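# Fold a napkin diagonally into a flat triangle

## Task

Bring one corner of the napkin over onto the opposite corner so the cloth forms a flat, low triangle. All three points must be spread out to full size, the folded-over layer must lie flat away from the crease, and the two matched corners must line up within roughly a thumb's width. The whole napkin must rest on the table without touching either arm base or its mounting parts, and it must keep that shape without the robot holding it. The carried corner may be placed or simply dropped into position. The attempt fails if the napkin comes free of a gripper while that gripper is sweeping sideways quickly enough to throw it, even if the other gripper catches it. Afterwards both arms, hands included, should be raised clear and touching nothing during the final second once the scene has settled, and the scene must actually come to rest.

## Robot and tools

Robot: two arms, left_arm and right_arm, each ending in a two-finger parallel gripper. Bases in the scene frame: left_arm at (+0.028, +0.285, 0) m, right_arm at (-0.013, -0.267, 0) m, both turned only slightly about z. Scene frame: origin on the tabletop midway between the arms, +z up, +x out over the table, and left_arm on the +y side. The arm names do not correspond to image sides.

Gripper frame: the fingers point along the gripper's +z axis and close along its y axis. The reported end_effector_position sits between the finger pads, about 1 cm short of the tips. Each gripper also carries a wrist camera mount that can collide with things.

Row layout (shared by execute_actions and move): a single list of 14 numbers, each in [-1, 1]. The first 7 are for left_arm, the next 7 for right_arm: dx, dy, dz, rx, ry, rz, opening. All 14 must be given even when only one arm should move. dx..rz are an offset, not a pose: they give a target relative to that gripper's measured pose at the start of the action, expressed in the gripper's own axes. Scale: 1.0 equals 0.6 m of translation or 180 degrees of rotation; rx, ry, rz form one rotation vector. Opening is absolute, not an offset: +1 fully open (0.094 m), -1 closed.

execute_actions(actions): a list of actions run in sequence. Each action is a table of up to 15 rows; each row lasts one control step of 1/30 s, and if fewer than 15 rows are given the last row is repeated to fill 15 steps. Every row is measured from the pose at the action's start, not from the row before it. In a call's first action, the start is the last pose a result reported. An empty list just returns the current state and images.

move(target, speed, blocking): target is one 14-number row as above, offsets taken from the pose in the latest result that showed one. Each gripper travels in a straight line toward its target; both arms finish together, over 0.5 to 10 s (cut off at 10 s if farther). speed is each arm's top path speed in m/s, 0.002 to 0.5, default 0.25; rotation is capped at twice that in rad/s. The opening is sent when the move begins. The path does not avoid obstacles or the other arm, grippers lag and drift, and can exceed the speed near full extension. Faster contact hits harder, and aiming farther past a contact presses harder. With blocking=false the result comes after 0.5 s while the arm continues; until a result shows the move ended, other moves and execute_actions are rejected, so call wait or stop first. The result adds a move: line with the ending (done, off_target, moving, held, fault), any limits applied (paced = the sent pose was clipped; held = a check blocked steps, after which the arm may move much faster than asked), and each gripper's remaining distance. If only one arm is named, the other finished.

wait(seconds): 0 to 10; lets the scene run with last commands held; returns early when a running move ends. stop(): brakes a running move, needing room to stop; fingers keep moving. zoom_image(camera, region): region [x0, y0, x1, y1] in pixels, at most 504 by 504, on one of cam_head_left, cam_head_right, cam_high, cam_low, cam_left_wrist, cam_right_wrist (all 504x504). read_manual(section): licence texts only. finished_scene(scene): ends the current scene with its number; irreversible.

Results: a state line, left_arm: ... | right_arm: ..., with each gripper's position in metres and quat_wxyz in the scene frame (printed position may be off, more so at long reach). Hand target lines show the pose the controller is currently driving toward. grip_measured is the finger opening on the command scale; the last Joint positions number is the opening in metres. A pose unreachable line means the clearance check altered or blocked that arm's command. FAULT and OVER-TEMPERATURE FAULT lines mean an arm stopped; MOTOR HOT warns from 75 °C, a stop comes at 90 °C, and at 100 °C the arm goes limp and falls.

Motion behaviour: each control step, the commanded pose is clipped to within 70 mm and 16 degrees of the measured pose, so large offsets take several actions, and the arm only continues to the last clipped pose. Position wins over orientation when both cannot be met. Arms tend to finish a centimetre or more low, and repeated zero offsets let them sag; to hold an arm, first send the offset back to its desired pose, then zeros, raising the aim if it still hangs. Joint limits (rad): waist -2.618 to 3.054, shoulder 0 to 3.142, elbow 0 to 3.142, wrist pitch and yaw -1.571 to 1.571, wrist roll -2.094 to 2.094; elbows stop just before straight.

Gripping: command an opening below grip_measured to hold, about 0.03 below for a firm grip. Readings can be off by about 1 mm per gripper. Thin cloth under about 2 mm gets less grip force.

Avoid: arms colliding or pushing each other, hard pushes into the table, dropping or flinging the napkin (never let go while moving sideways fast), letting the cloth touch the bases, and leaving a gripper in contact at the end. The robot keeps its last command while you think.

Each tool is called after "Call:" in YAML: its name, and indented under it one key for each argument.

## Session

I'll start by looking at the scene.

Call:
execute_actions:
  actions: []

Scene clock: 0.00 s.
left_arm: end_effector_position=(+0.3915, +0.1629, +0.1393) grip_measured=-0.968 end_effector_quat_wxyz=(+0.292, +0.193, +0.935, -0.065) | right_arm: end_effector_position=(+0.3649, -0.2593, +0.4078) grip_measured=+1.000 end_effector_quat_wxyz=(+0.707, -0.007, +0.707, +0.008)
Joint positions: left_arm=[-0.499  1.47   1.08  -0.578  0.075  0.092  0.002] | right_arm=[ 0.005  1.032  1.042 -0.009 -0.004  0.001  0.094]
Joint velocities: left_arm=[-0.012 -0.007  0.002 -0.051 -0.037 -0.007 -0.001] | right_arm=[-0.002 -0.012 -0.002 -0.037 -0.007  0.007  0.   ]
Hand target (left_arm): +0.392, +0.163, +0.142; +0.295, +0.193, +0.933, -0.066
Hand target (right_arm): +0.363, -0.259, +0.406; +0.704, -0.007, +0.710, +0.007

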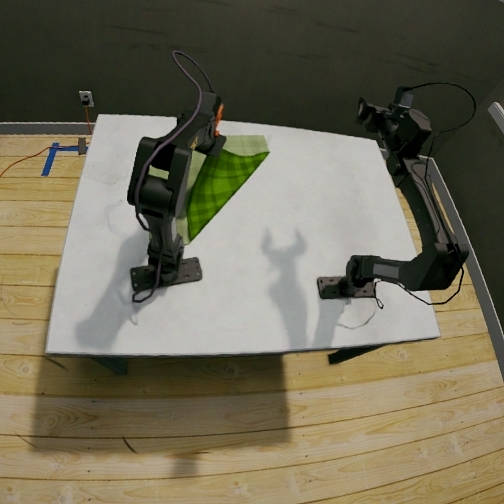

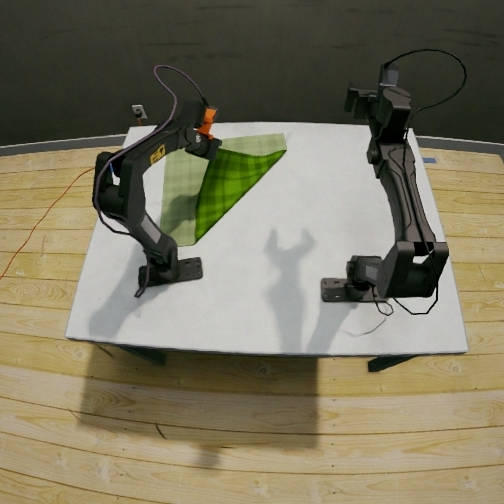

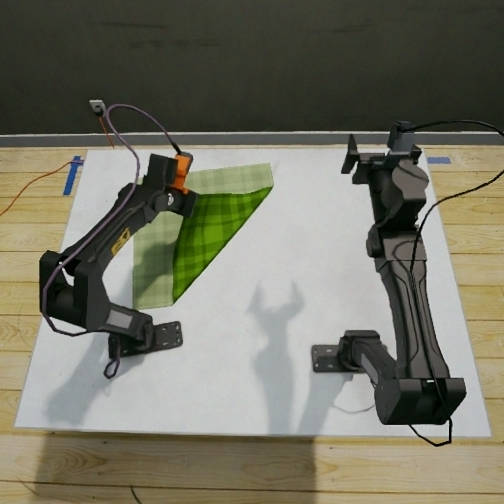

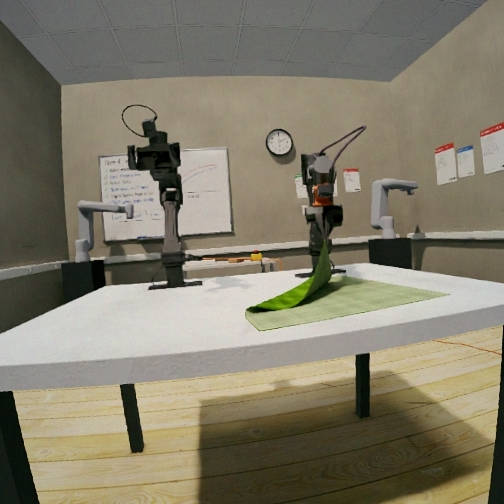

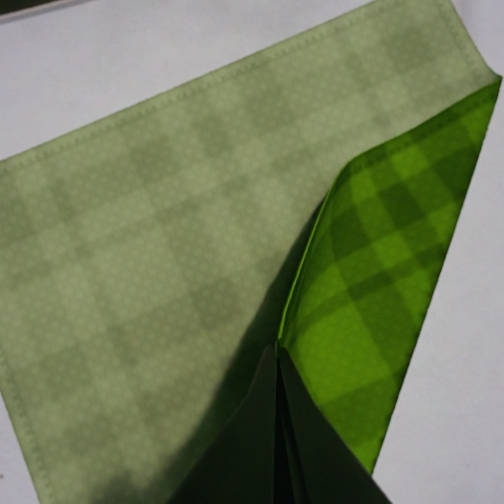

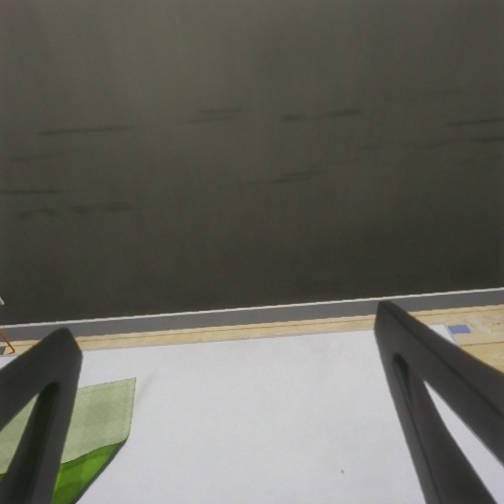

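Call:
zoom_image:
  camera: "cam_high"
  region: [60, 130, 320, 390]

Call:
zoom_image:
  camera: "cam_low"
  region: [220, 200, 480, 360]

Call:
zoom_image:
  camera: "cam_head_right"
  region: [120, 90, 320, 290]

Region (60, 130, 320, 390) of cam_high's 504x504 image, scaled by 1.938, with more detail than that image has.

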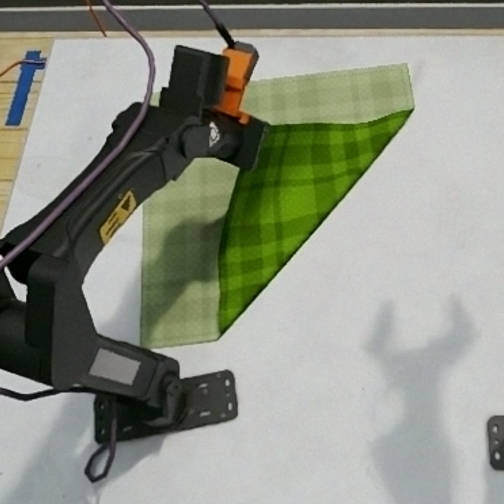

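Region (220, 200, 480, 360) of cam_low's 504x504 image, scaled by 1.938, with more detail than that image has; it fills the top 310 rows of this view, and the rest is white.

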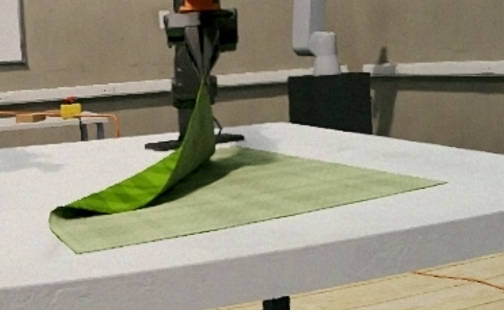

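Region (120, 90, 320, 290) of cam_head_right's 504x504 image, scaled by 2.520, with more detail than that image has.

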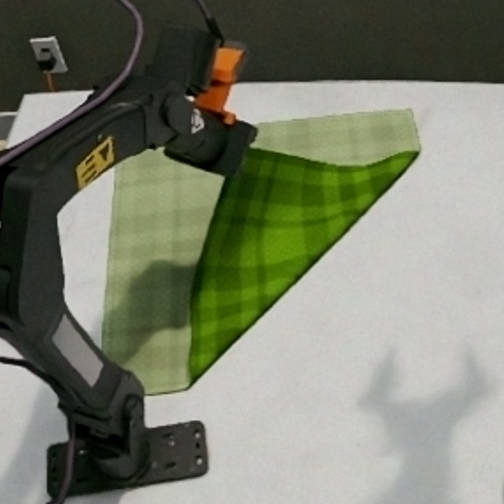

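Call:
zoom_image:
  camera: "cam_left_wrist"
  region: [180, 250, 430, 504]

Call:
zoom_image:
  camera: "cam_low"
  region: [280, 190, 380, 290]

Region (180, 250, 430, 504) of cam_left_wrist's 504x504 image, scaled by 1.984, with more detail than that image has; it fills the left 496 columns of this view, and the rest is white.

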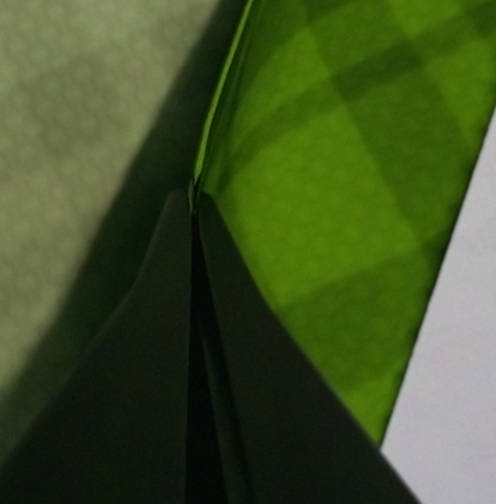

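Region (280, 190, 380, 290) of cam_low's 504x504 image, scaled by 5.040, with more detail than that image has.

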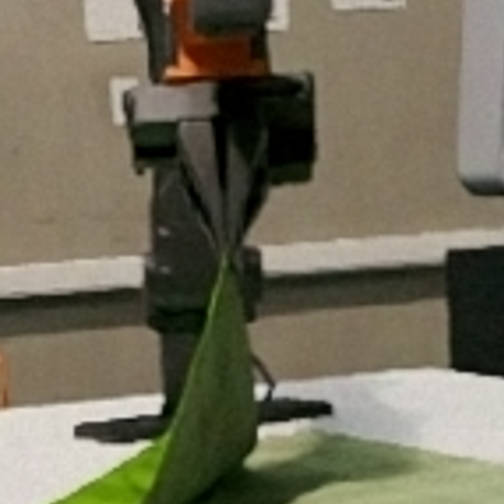

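Call:
move:
  target: [-0.0407,0.2937,0.1044,0,0,0,-1, 0,0,0,0,0,0,1]
  speed: 0.1

Scene clock: 17.20 s.
left_arm: end_effector_position=(+0.5105, +0.3030, +0.0995) grip_measured=-0.968 end_effector_quat_wxyz=(+0.291, +0.186, +0.936, -0.058) | right_arm: end_effector_position=(+0.3649, -0.2593, +0.4089) grip_measured=+1.000 end_effector_quat_wxyz=(+0.709, -0.007, +0.705, +0.008)
Joint positions: left_arm=[-0.065  1.929  1.452 -0.559  0.294  0.454  0.002] | right_arm=[ 0.005  1.032  1.042 -0.005 -0.004  0.001  0.094]
Joint velocities: left_arm=[-0.012 -0.017  0.007  0.022  0.022  0.066  0.   ] | right_arm=[-0.017 -0.012 -0.002  0.007  0.037  0.081  0.   ]
Hand target (left_arm): +0.514, +0.302, +0.101; +0.293, +0.192, +0.934, -0.066
Hand target (right_arm): +0.365, -0.259, +0.408; +0.707, -0.007, +0.707, +0.008
Off the commanded pose (left_arm): 0.003 m, 1 deg.
Off the commanded pose (right_arm): 0.001 m, 0 deg.
move: done

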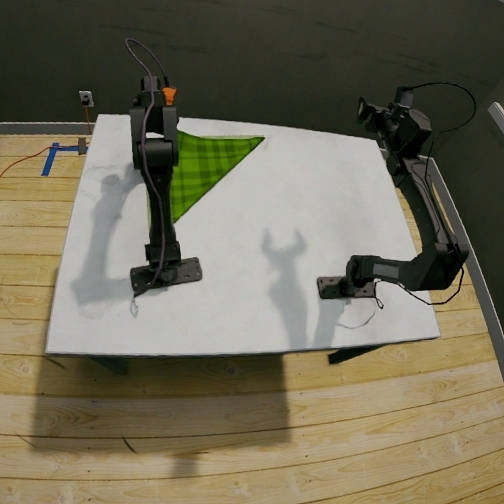

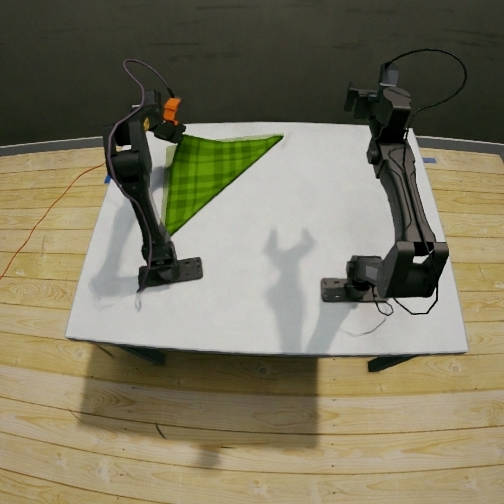

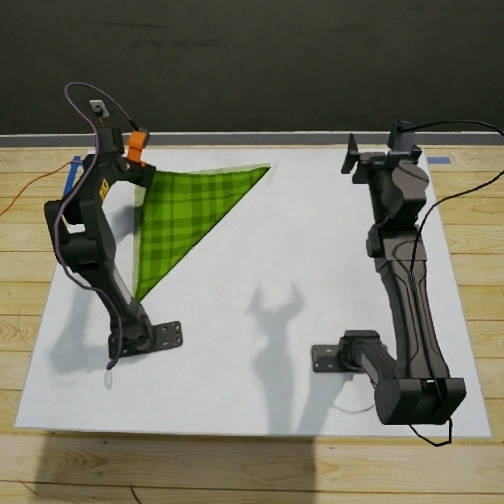

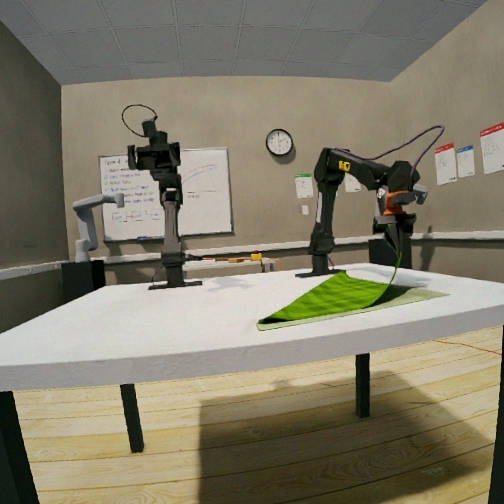

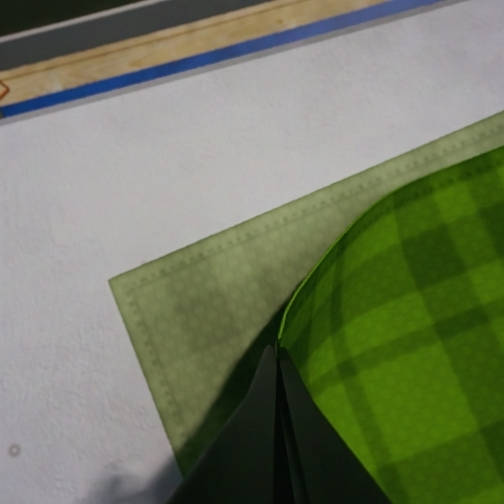

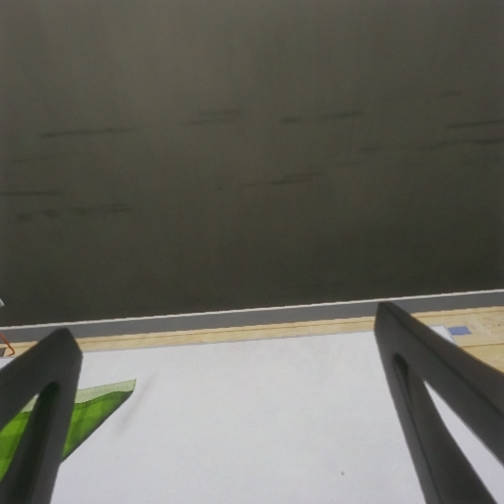

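Call:
zoom_image:
  camera: "cam_high"
  region: [90, 130, 300, 340]

Call:
zoom_image:
  camera: "cam_low"
  region: [240, 200, 480, 350]

Region (90, 130, 300, 340) of cam_high's 504x504 image, scaled by 2.400, with more detail than that image has.

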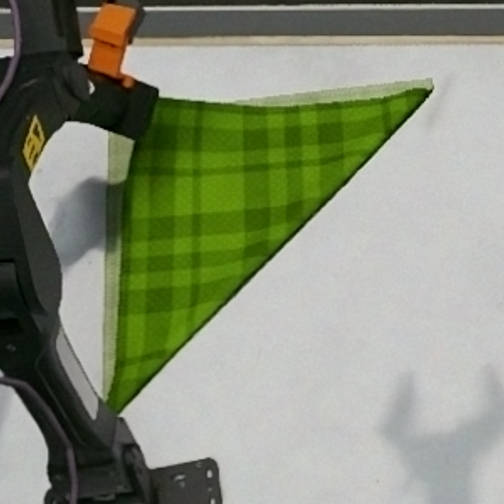

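Region (240, 200, 480, 350) of cam_low's 504x504 image, scaled by 2.100, with more detail than that image has; it fills the top 315 rows of this view, and the rest is white.

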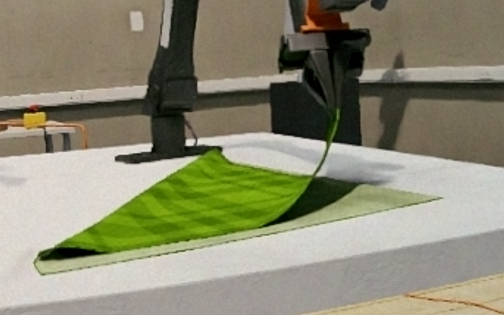

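Call:
move:
  target: [0.0217,0.0965,0.0848,0.0873,0.0297,-0.0601,-1, 0,0,0,0,0,0,1]
  speed: 0.08

Scene clock: 25.27 s.
left_arm: end_effector_position=(+0.5479, +0.3496, +0.0501) grip_measured=-0.968 end_effector_quat_wxyz=(+0.209, +0.133, +0.949, -0.194) | right_arm: end_effector_position=(+0.3649, -0.2593, +0.4099) grip_measured=+1.000 end_effector_quat_wxyz=(+0.710, -0.007, +0.704, +0.008)
Joint positions: left_arm=[ 0.087  2.388  2.021 -0.961  0.53   0.507  0.001] | right_arm=[ 0.005  1.032  1.042 -0.001 -0.004  0.001  0.094]
Joint velocities: left_arm=[-0.007  0.007  0.007 -0.022 -0.022  0.037 -0.001] | right_arm=[-0.002 -0.007  0.002 -0.051  0.037 -0.007  0.   ]
Hand target (left_arm): +0.550, +0.350, +0.051; +0.213, +0.137, +0.946, -0.203
Hand target (right_arm): +0.365, -0.259, +0.409; +0.709, -0.007, +0.705, +0.008
Off the commanded pose (left_arm): 0.001 m, 1 deg.
Off the commanded pose (right_arm): 0.001 m, 0 deg.
move: done

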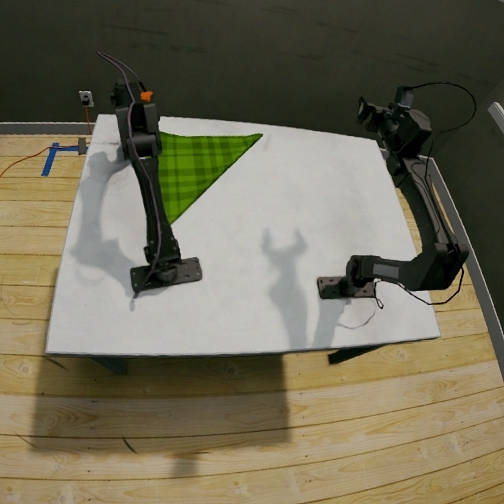

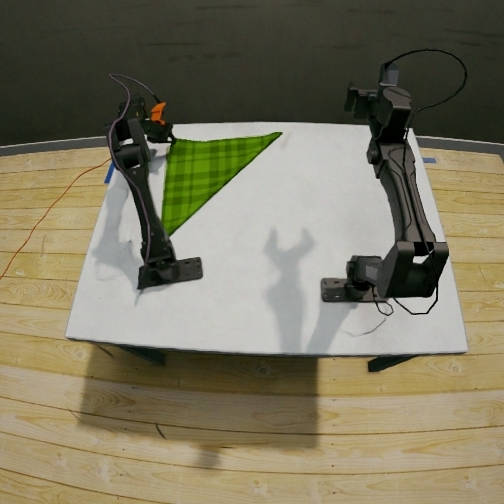

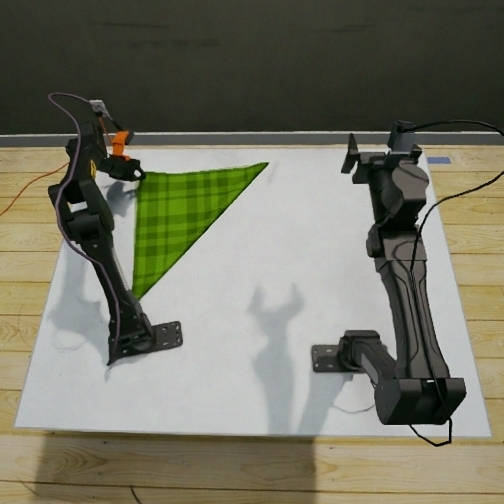

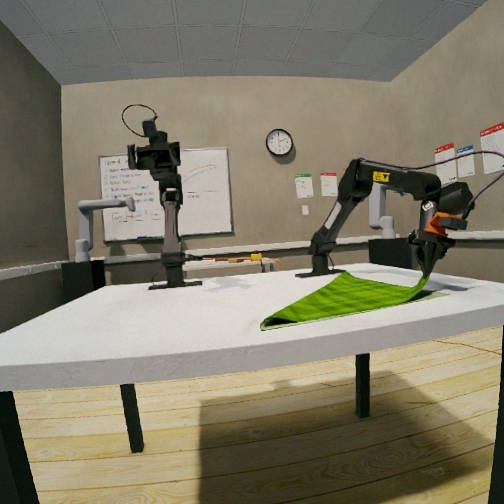

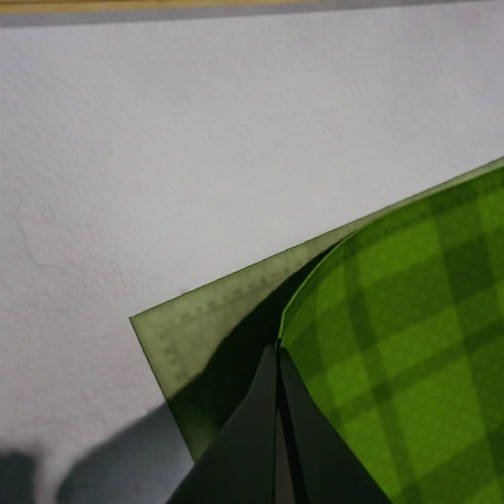

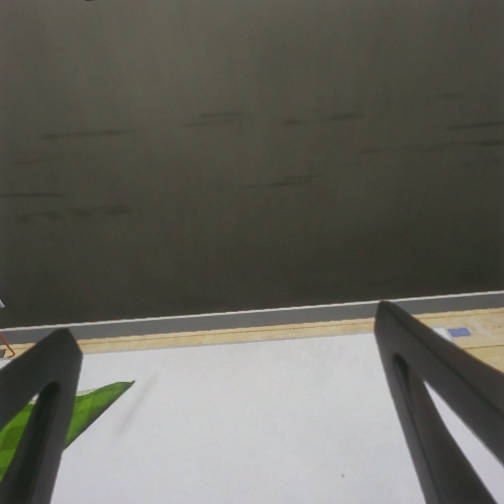

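Call:
zoom_image:
  camera: "cam_high"
  region: [90, 130, 300, 340]

Call:
zoom_image:
  camera: "cam_low"
  region: [240, 230, 480, 350]

Call:
zoom_image:
  camera: "cam_low"
  region: [380, 240, 480, 320]

Region (90, 130, 300, 340) of cam_high's 504x504 image, scaled by 2.400, with more detail than that image has.

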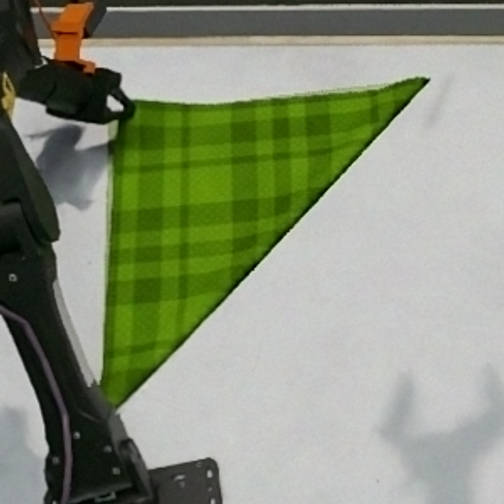

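Region (240, 230, 480, 350) of cam_low's 504x504 image, scaled by 2.100, with more detail than that image has.

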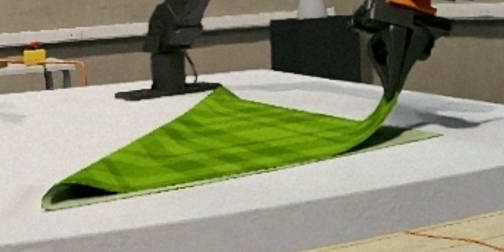

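Region (380, 240, 480, 320) of cam_low's 504x504 image, scaled by 5.040, with more detail than that image has; it fills the top 403 rows of this view, and the rest is white.

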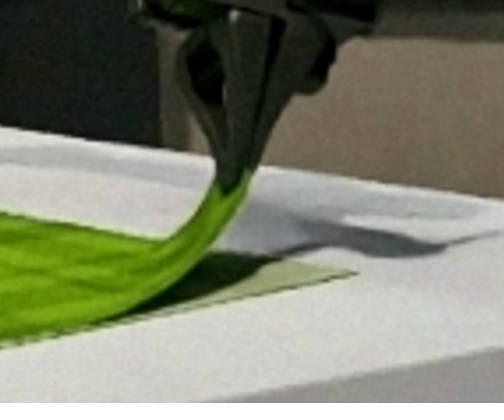

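Call:
zoom_image:
  camera: "cam_high"
  region: [110, 160, 190, 320]

Call:
zoom_image:
  camera: "cam_high"
  region: [130, 150, 290, 210]

Region (110, 160, 190, 320) of cam_high's 504x504 image, scaled by 3.150, with more detail than that image has.

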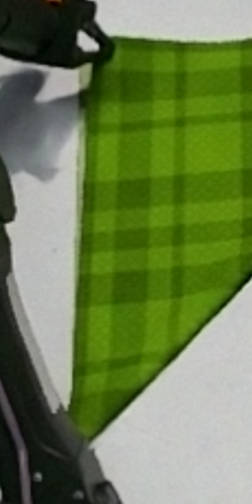

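Region (130, 150, 290, 210) of cam_high's 504x504 image, scaled by 3.150, with more detail than that image has; it fills the top 189 rows of this view, and the rest is white.

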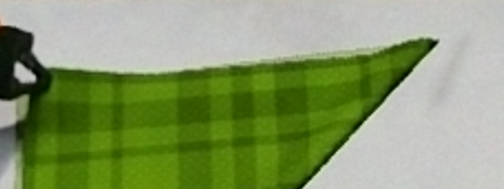

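Call:
move:
  target: [0.0,0.0396,0.021,0,0,0,-1, 0,0,0,0,0,0,1]
  speed: 0.05

Call:
zoom_image:
  camera: "cam_low"
  region: [380, 240, 480, 320]

Call:
zoom_image:
  camera: "cam_high"
  region: [90, 130, 300, 340]

Scene clock: 30.10 s.
left_arm: end_effector_position=(+0.5580, +0.3624, +0.0318) grip_measured=-0.968 end_effector_quat_wxyz=(+0.207, +0.129, +0.950, -0.194) | right_arm: end_effector_position=(+0.3649, -0.2593, +0.4110) grip_measured=+1.000 end_effector_quat_wxyz=(+0.712, -0.007, +0.702, +0.008)
Joint positions: left_arm=[ 0.105  2.473  2.104 -0.971  0.531  0.519  0.001] | right_arm=[ 0.005  1.032  1.042  0.003 -0.004  0.001  0.094]
Joint velocities: left_arm=[0.012 0.007 0.022 0.022 0.022 0.007 0.   ] | right_arm=[-0.012 -0.012 -0.002  0.051  0.066 -0.051  0.   ]
Hand target (left_arm): +0.560, +0.365, +0.032; +0.210, +0.133, +0.949, -0.194
Hand target (right_arm): +0.365, -0.259, +0.410; +0.710, -0.007, +0.704, +0.008
Off the commanded pose (left_arm): 0.004 m, 1 deg.
Off the commanded pose (right_arm): 0.001 m, 0 deg.
move: done

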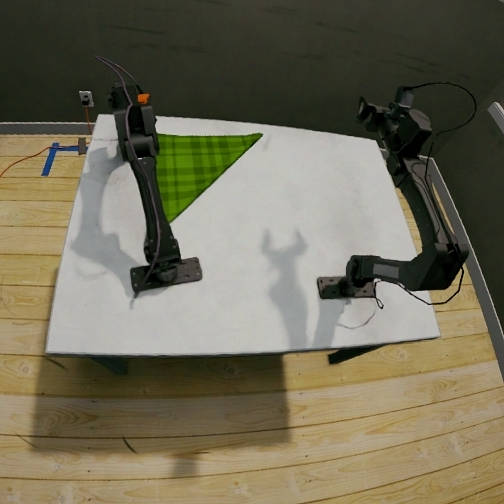

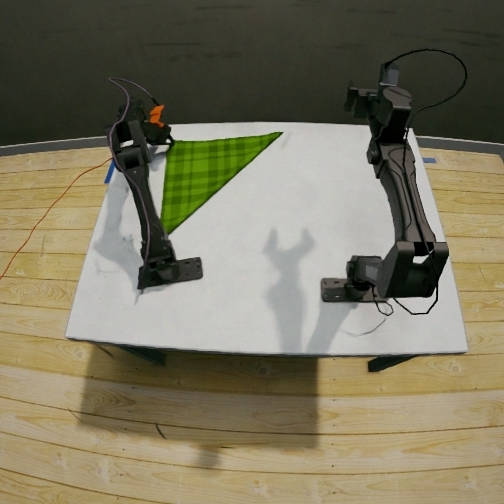

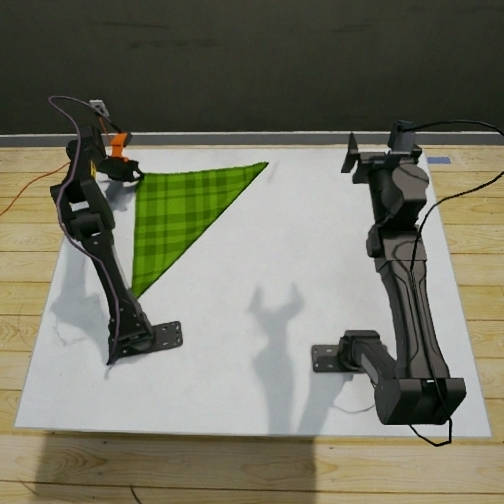

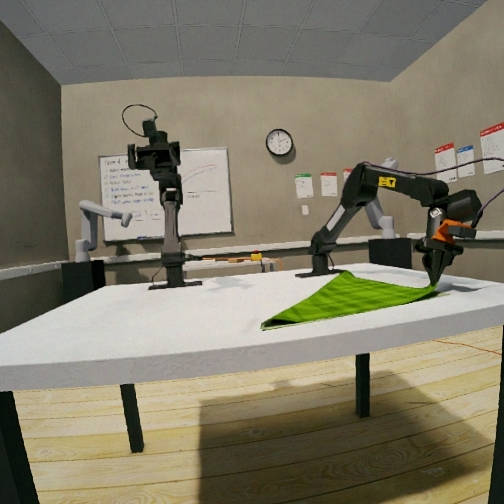

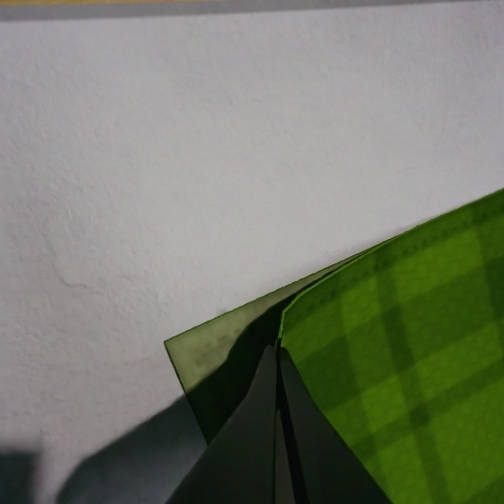

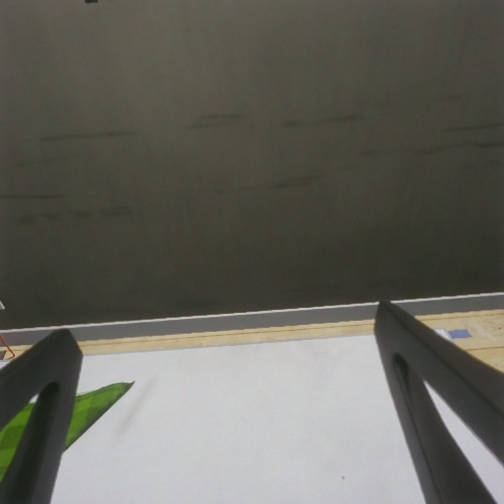

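Region (380, 240, 480, 320) of cam_low's 504x504 image, scaled by 5.040, with more detail than that image has; it fills the top 403 rows of this view, and the rest is white.

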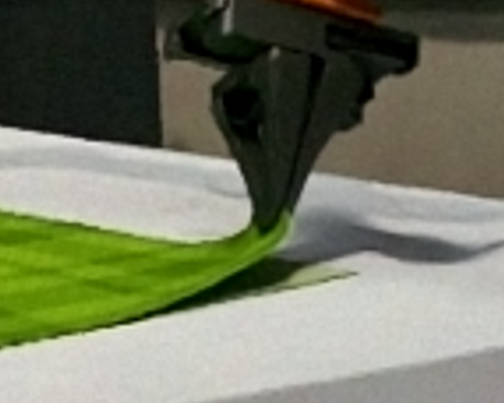

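Region (90, 130, 300, 340) of cam_high's 504x504 image, scaled by 2.400, with more detail than that image has.

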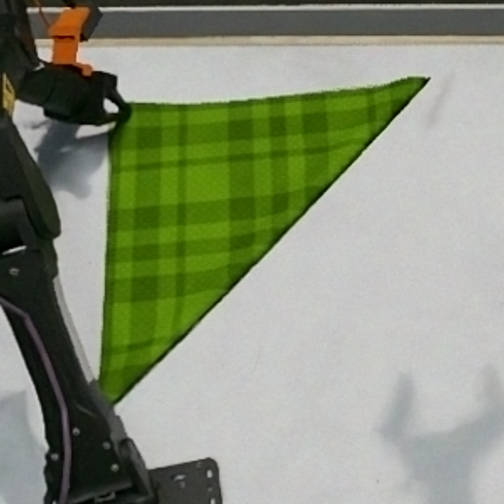

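Call:
move:
  target: [-0.0094,0.0212,-0.0029,0,0,0,-1, 0,0,0,0,0,0,1]
  speed: 0.04

Call:
zoom_image:
  camera: "cam_low"
  region: [380, 240, 480, 320]

Call:
zoom_image:
  camera: "cam_high"
  region: [90, 130, 300, 340]

Scene clock: 38.50 s.
left_arm: end_effector_position=(+0.5656, +0.3703, +0.0337) grip_measured=-0.968 end_effector_quat_wxyz=(+0.207, +0.126, +0.951, -0.193) | right_arm: end_effector_position=(+0.3648, -0.2593, +0.4120) grip_measured=+1.000 end_effector_quat_wxyz=(+0.713, -0.007, +0.701, +0.008)
Joint positions: left_arm=[ 0.115  2.523  2.204 -1.023  0.531  0.523  0.001] | right_arm=[ 0.005  1.032  1.042  0.007 -0.004  0.001  0.094]
Joint velocities: left_arm=[-0.007 -0.007  0.027  0.022  0.007 -0.007 -0.   ] | right_arm=[ 0.012  0.007  0.012 -0.066 -0.022 -0.037  0.   ]
Hand target (left_arm): +0.567, +0.374, +0.032; +0.207, +0.129, +0.950, -0.193
Hand target (right_arm): +0.365, -0.259, +0.411; +0.712, -0.007, +0.702, +0.008
Off the commanded pose (left_arm): 0.004 m, 0 deg.
Off the commanded pose (right_arm): 0.001 m, 0 deg.
move: done

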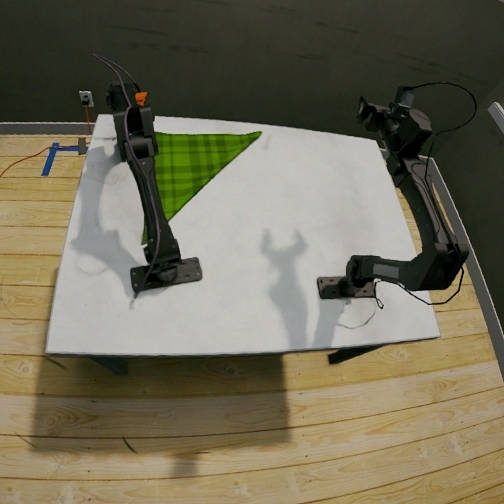

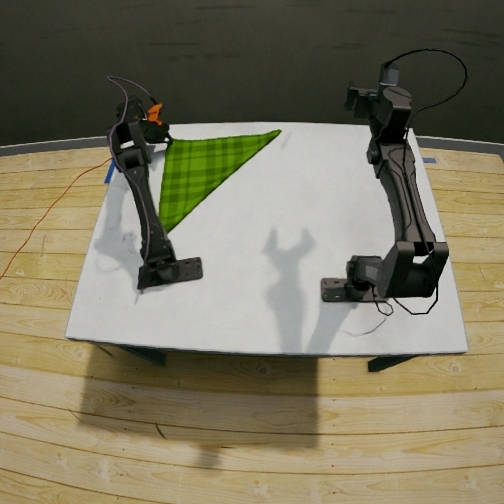

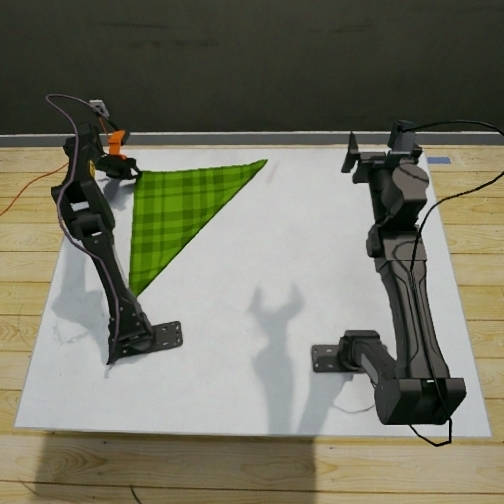

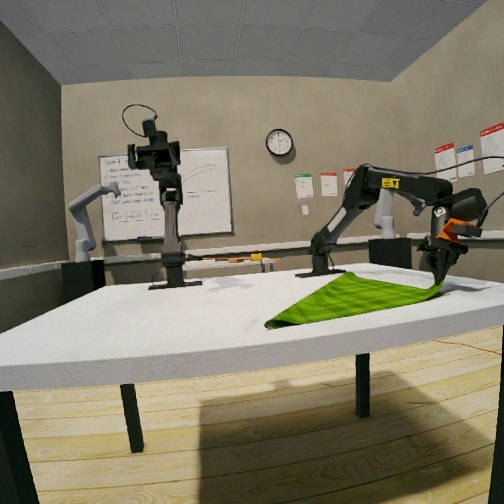

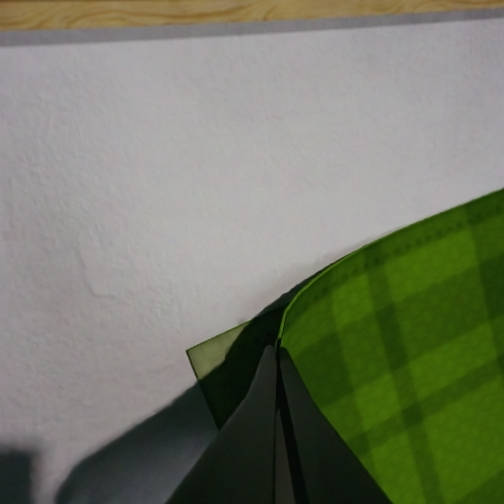

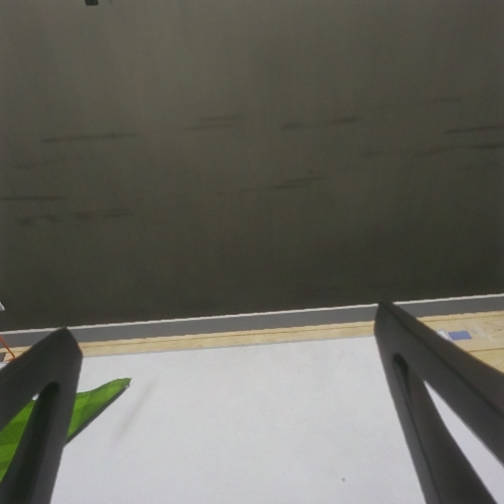

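Region (380, 240, 480, 320) of cam_low's 504x504 image, scaled by 5.040, with more detail than that image has; it fills the top 403 rows of this view, and the rest is white.

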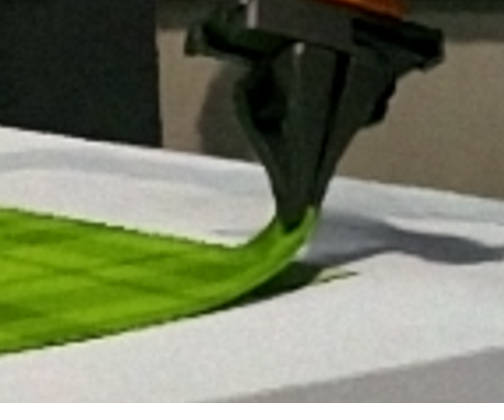

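Region (90, 130, 300, 340) of cam_high's 504x504 image, scaled by 2.400, with more detail than that image has.

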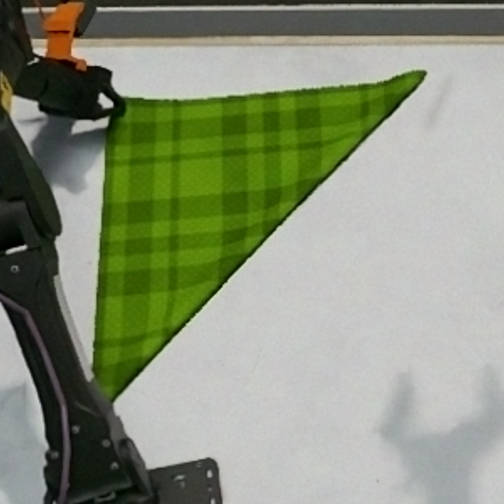

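Call:
execute_actions:
  actions:
    - [[0,0,0,0,0,0,-0.2, 0,0,0,0,0,0,1]]
    - [[0,0,0,0,0,0,0.0, 0,0,0,0,0,0,1]]

Call:
zoom_image:
  camera: "cam_low"
  region: [380, 240, 480, 320]

Scene clock: 42.50 s.
left_arm: end_effector_position=(+0.5652, +0.3702, +0.0337) grip_measured=-0.002 end_effector_quat_wxyz=(+0.207, +0.126, +0.951, -0.193) | right_arm: end_effector_position=(+0.3648, -0.2593, +0.4140) grip_measured=+1.000 end_effector_quat_wxyz=(+0.716, -0.007, +0.698, +0.008)
Joint positions: left_arm=[ 0.115  2.523  2.204 -1.025  0.531  0.524  0.047] | right_arm=[ 0.005  1.032  1.042  0.015 -0.004  0.001  0.094]
Joint velocities: left_arm=[ 0.002 -0.017 -0.007 -0.007 -0.037  0.007  0.   ] | right_arm=[ 0.002 -0.007  0.012  0.007  0.037  0.066  0.   ]
Hand target (left_arm): +0.565, +0.370, +0.034; +0.207, +0.126, +0.951, -0.193
Hand target (right_arm): +0.365, -0.259, +0.413; +0.715, -0.007, +0.699, +0.008
Off the commanded pose (left_arm): 0.000 m, 0 deg.
Off the commanded pose (right_arm): 0.001 m, 0 deg.

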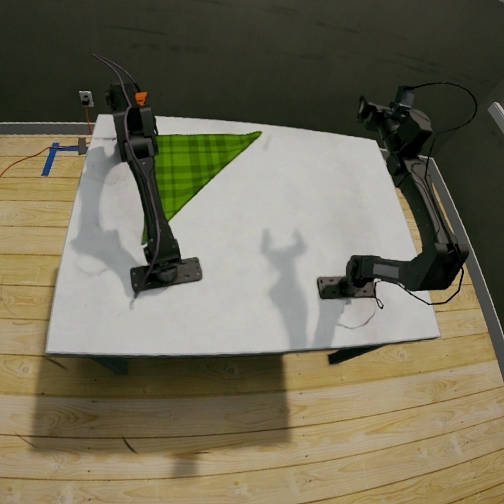

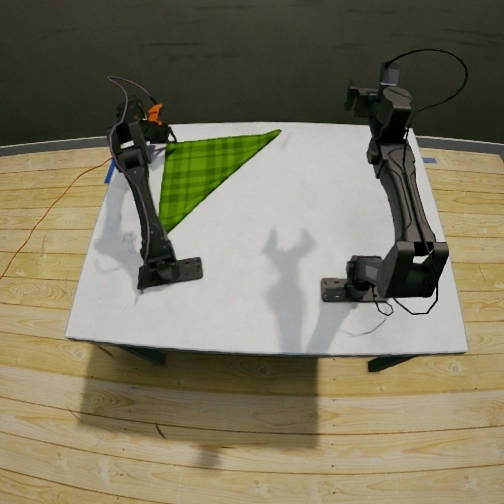

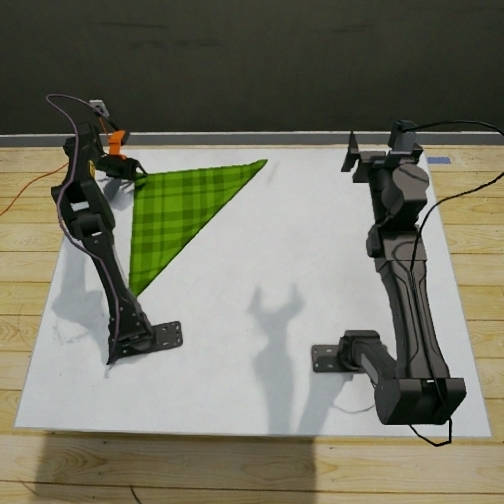

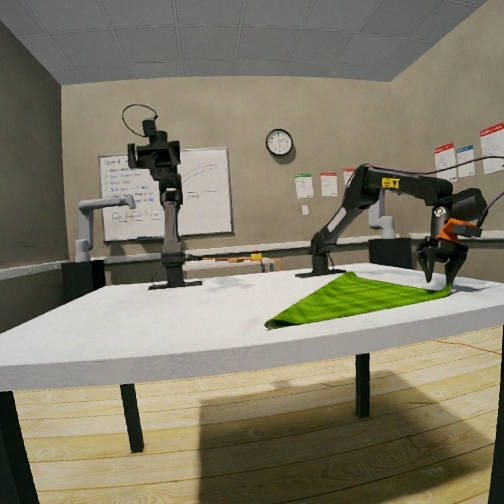

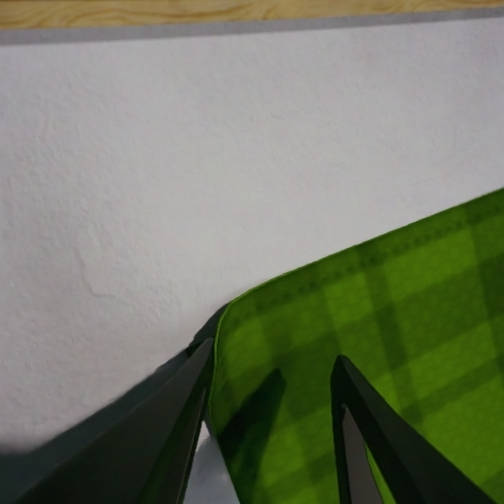

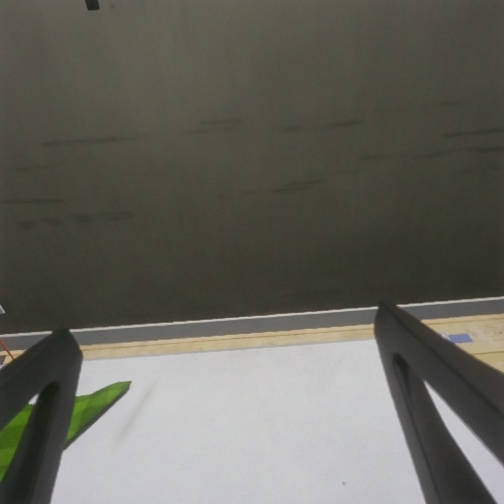

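Region (380, 240, 480, 320) of cam_low's 504x504 image, scaled by 5.040, with more detail than that image has; it fills the top 403 rows of this view, and the rest is white.

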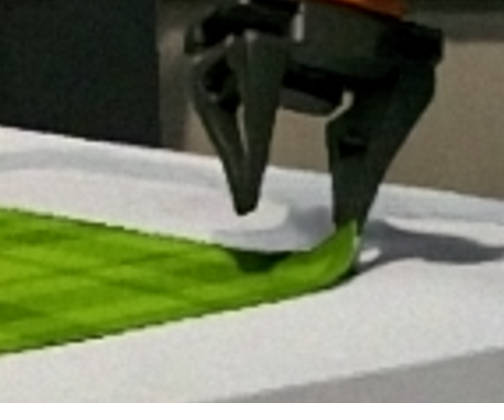

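Call:
move:
  target: [0,0.025,-0.075,0,0,0,0.0, 0,0,0,0,0,0,1]
  speed: 0.03

Call:
zoom_image:
  camera: "cam_low"
  region: [380, 240, 480, 320]

Scene clock: 45.50 s.
left_arm: end_effector_position=(+0.5542, +0.4009, +0.0716) grip_measured=-0.002 end_effector_quat_wxyz=(+0.208, +0.124, +0.952, -0.186) | right_arm: end_effector_position=(+0.3648, -0.2593, +0.4150) grip_measured=+1.000 end_effector_quat_wxyz=(+0.717, -0.007, +0.697, +0.008)
Joint positions: left_arm=[ 0.176  2.523  2.359 -1.204  0.531  0.586  0.047] | right_arm=[ 0.005  1.032  1.042  0.02  -0.004  0.001  0.094]
Joint velocities: left_arm=[ 0.002 -0.017  0.002 -0.051 -0.037 -0.007 -0.   ] | right_arm=[-0.027 -0.002  0.002 -0.022 -0.022 -0.037  0.   ]
Hand target (left_arm): +0.555, +0.402, +0.067; +0.208, +0.126, +0.951, -0.193
Hand target (right_arm): +0.365, -0.259, +0.414; +0.716, -0.007, +0.698, +0.008
Off the commanded pose (left_arm): 0.005 m, 1 deg.
Off the commanded pose (right_arm): 0.001 m, 0 deg.
move: done

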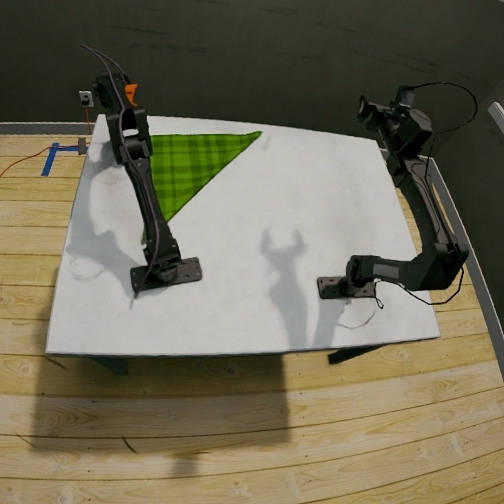

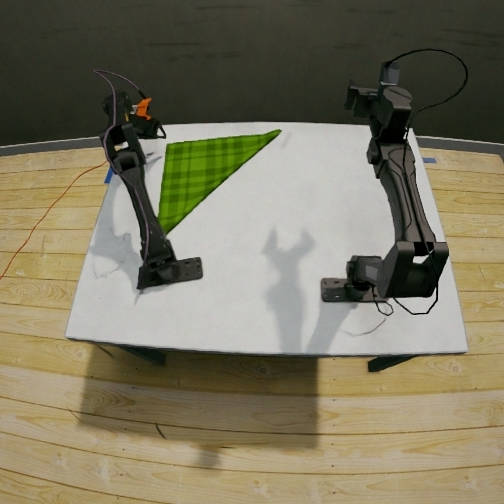

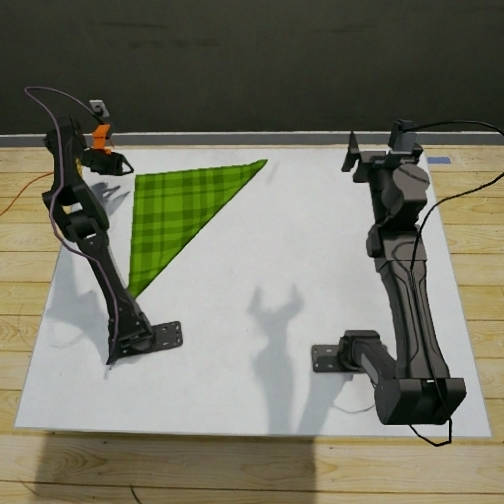

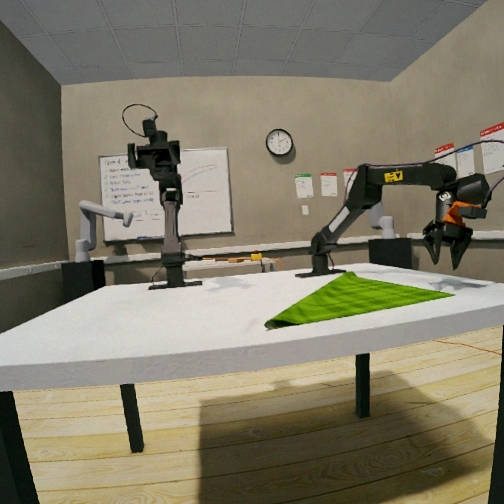

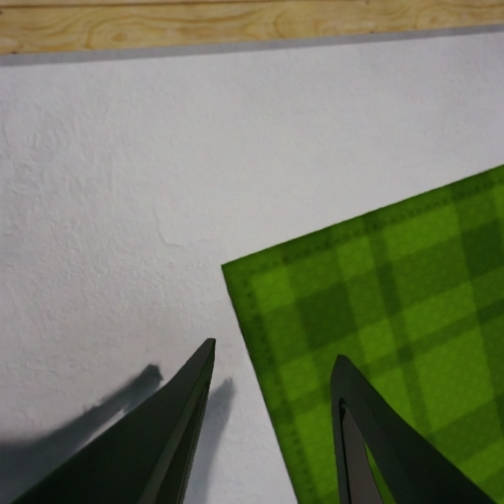

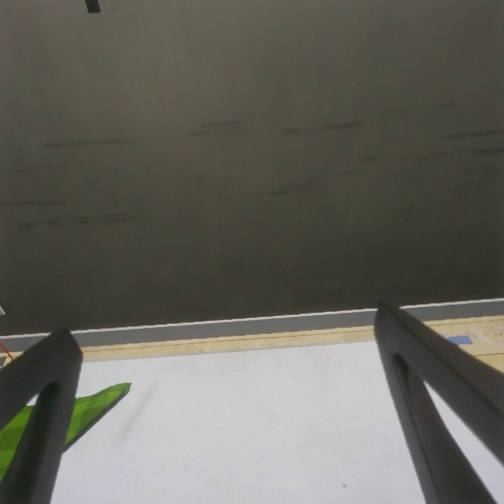

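Region (380, 240, 480, 320) of cam_low's 504x504 image, scaled by 5.040, with more detail than that image has; it fills the top 403 rows of this view, and the rest is white.

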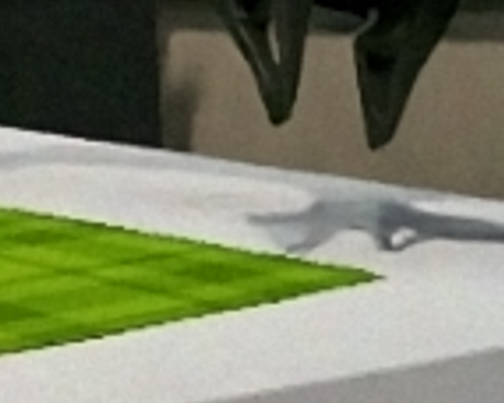

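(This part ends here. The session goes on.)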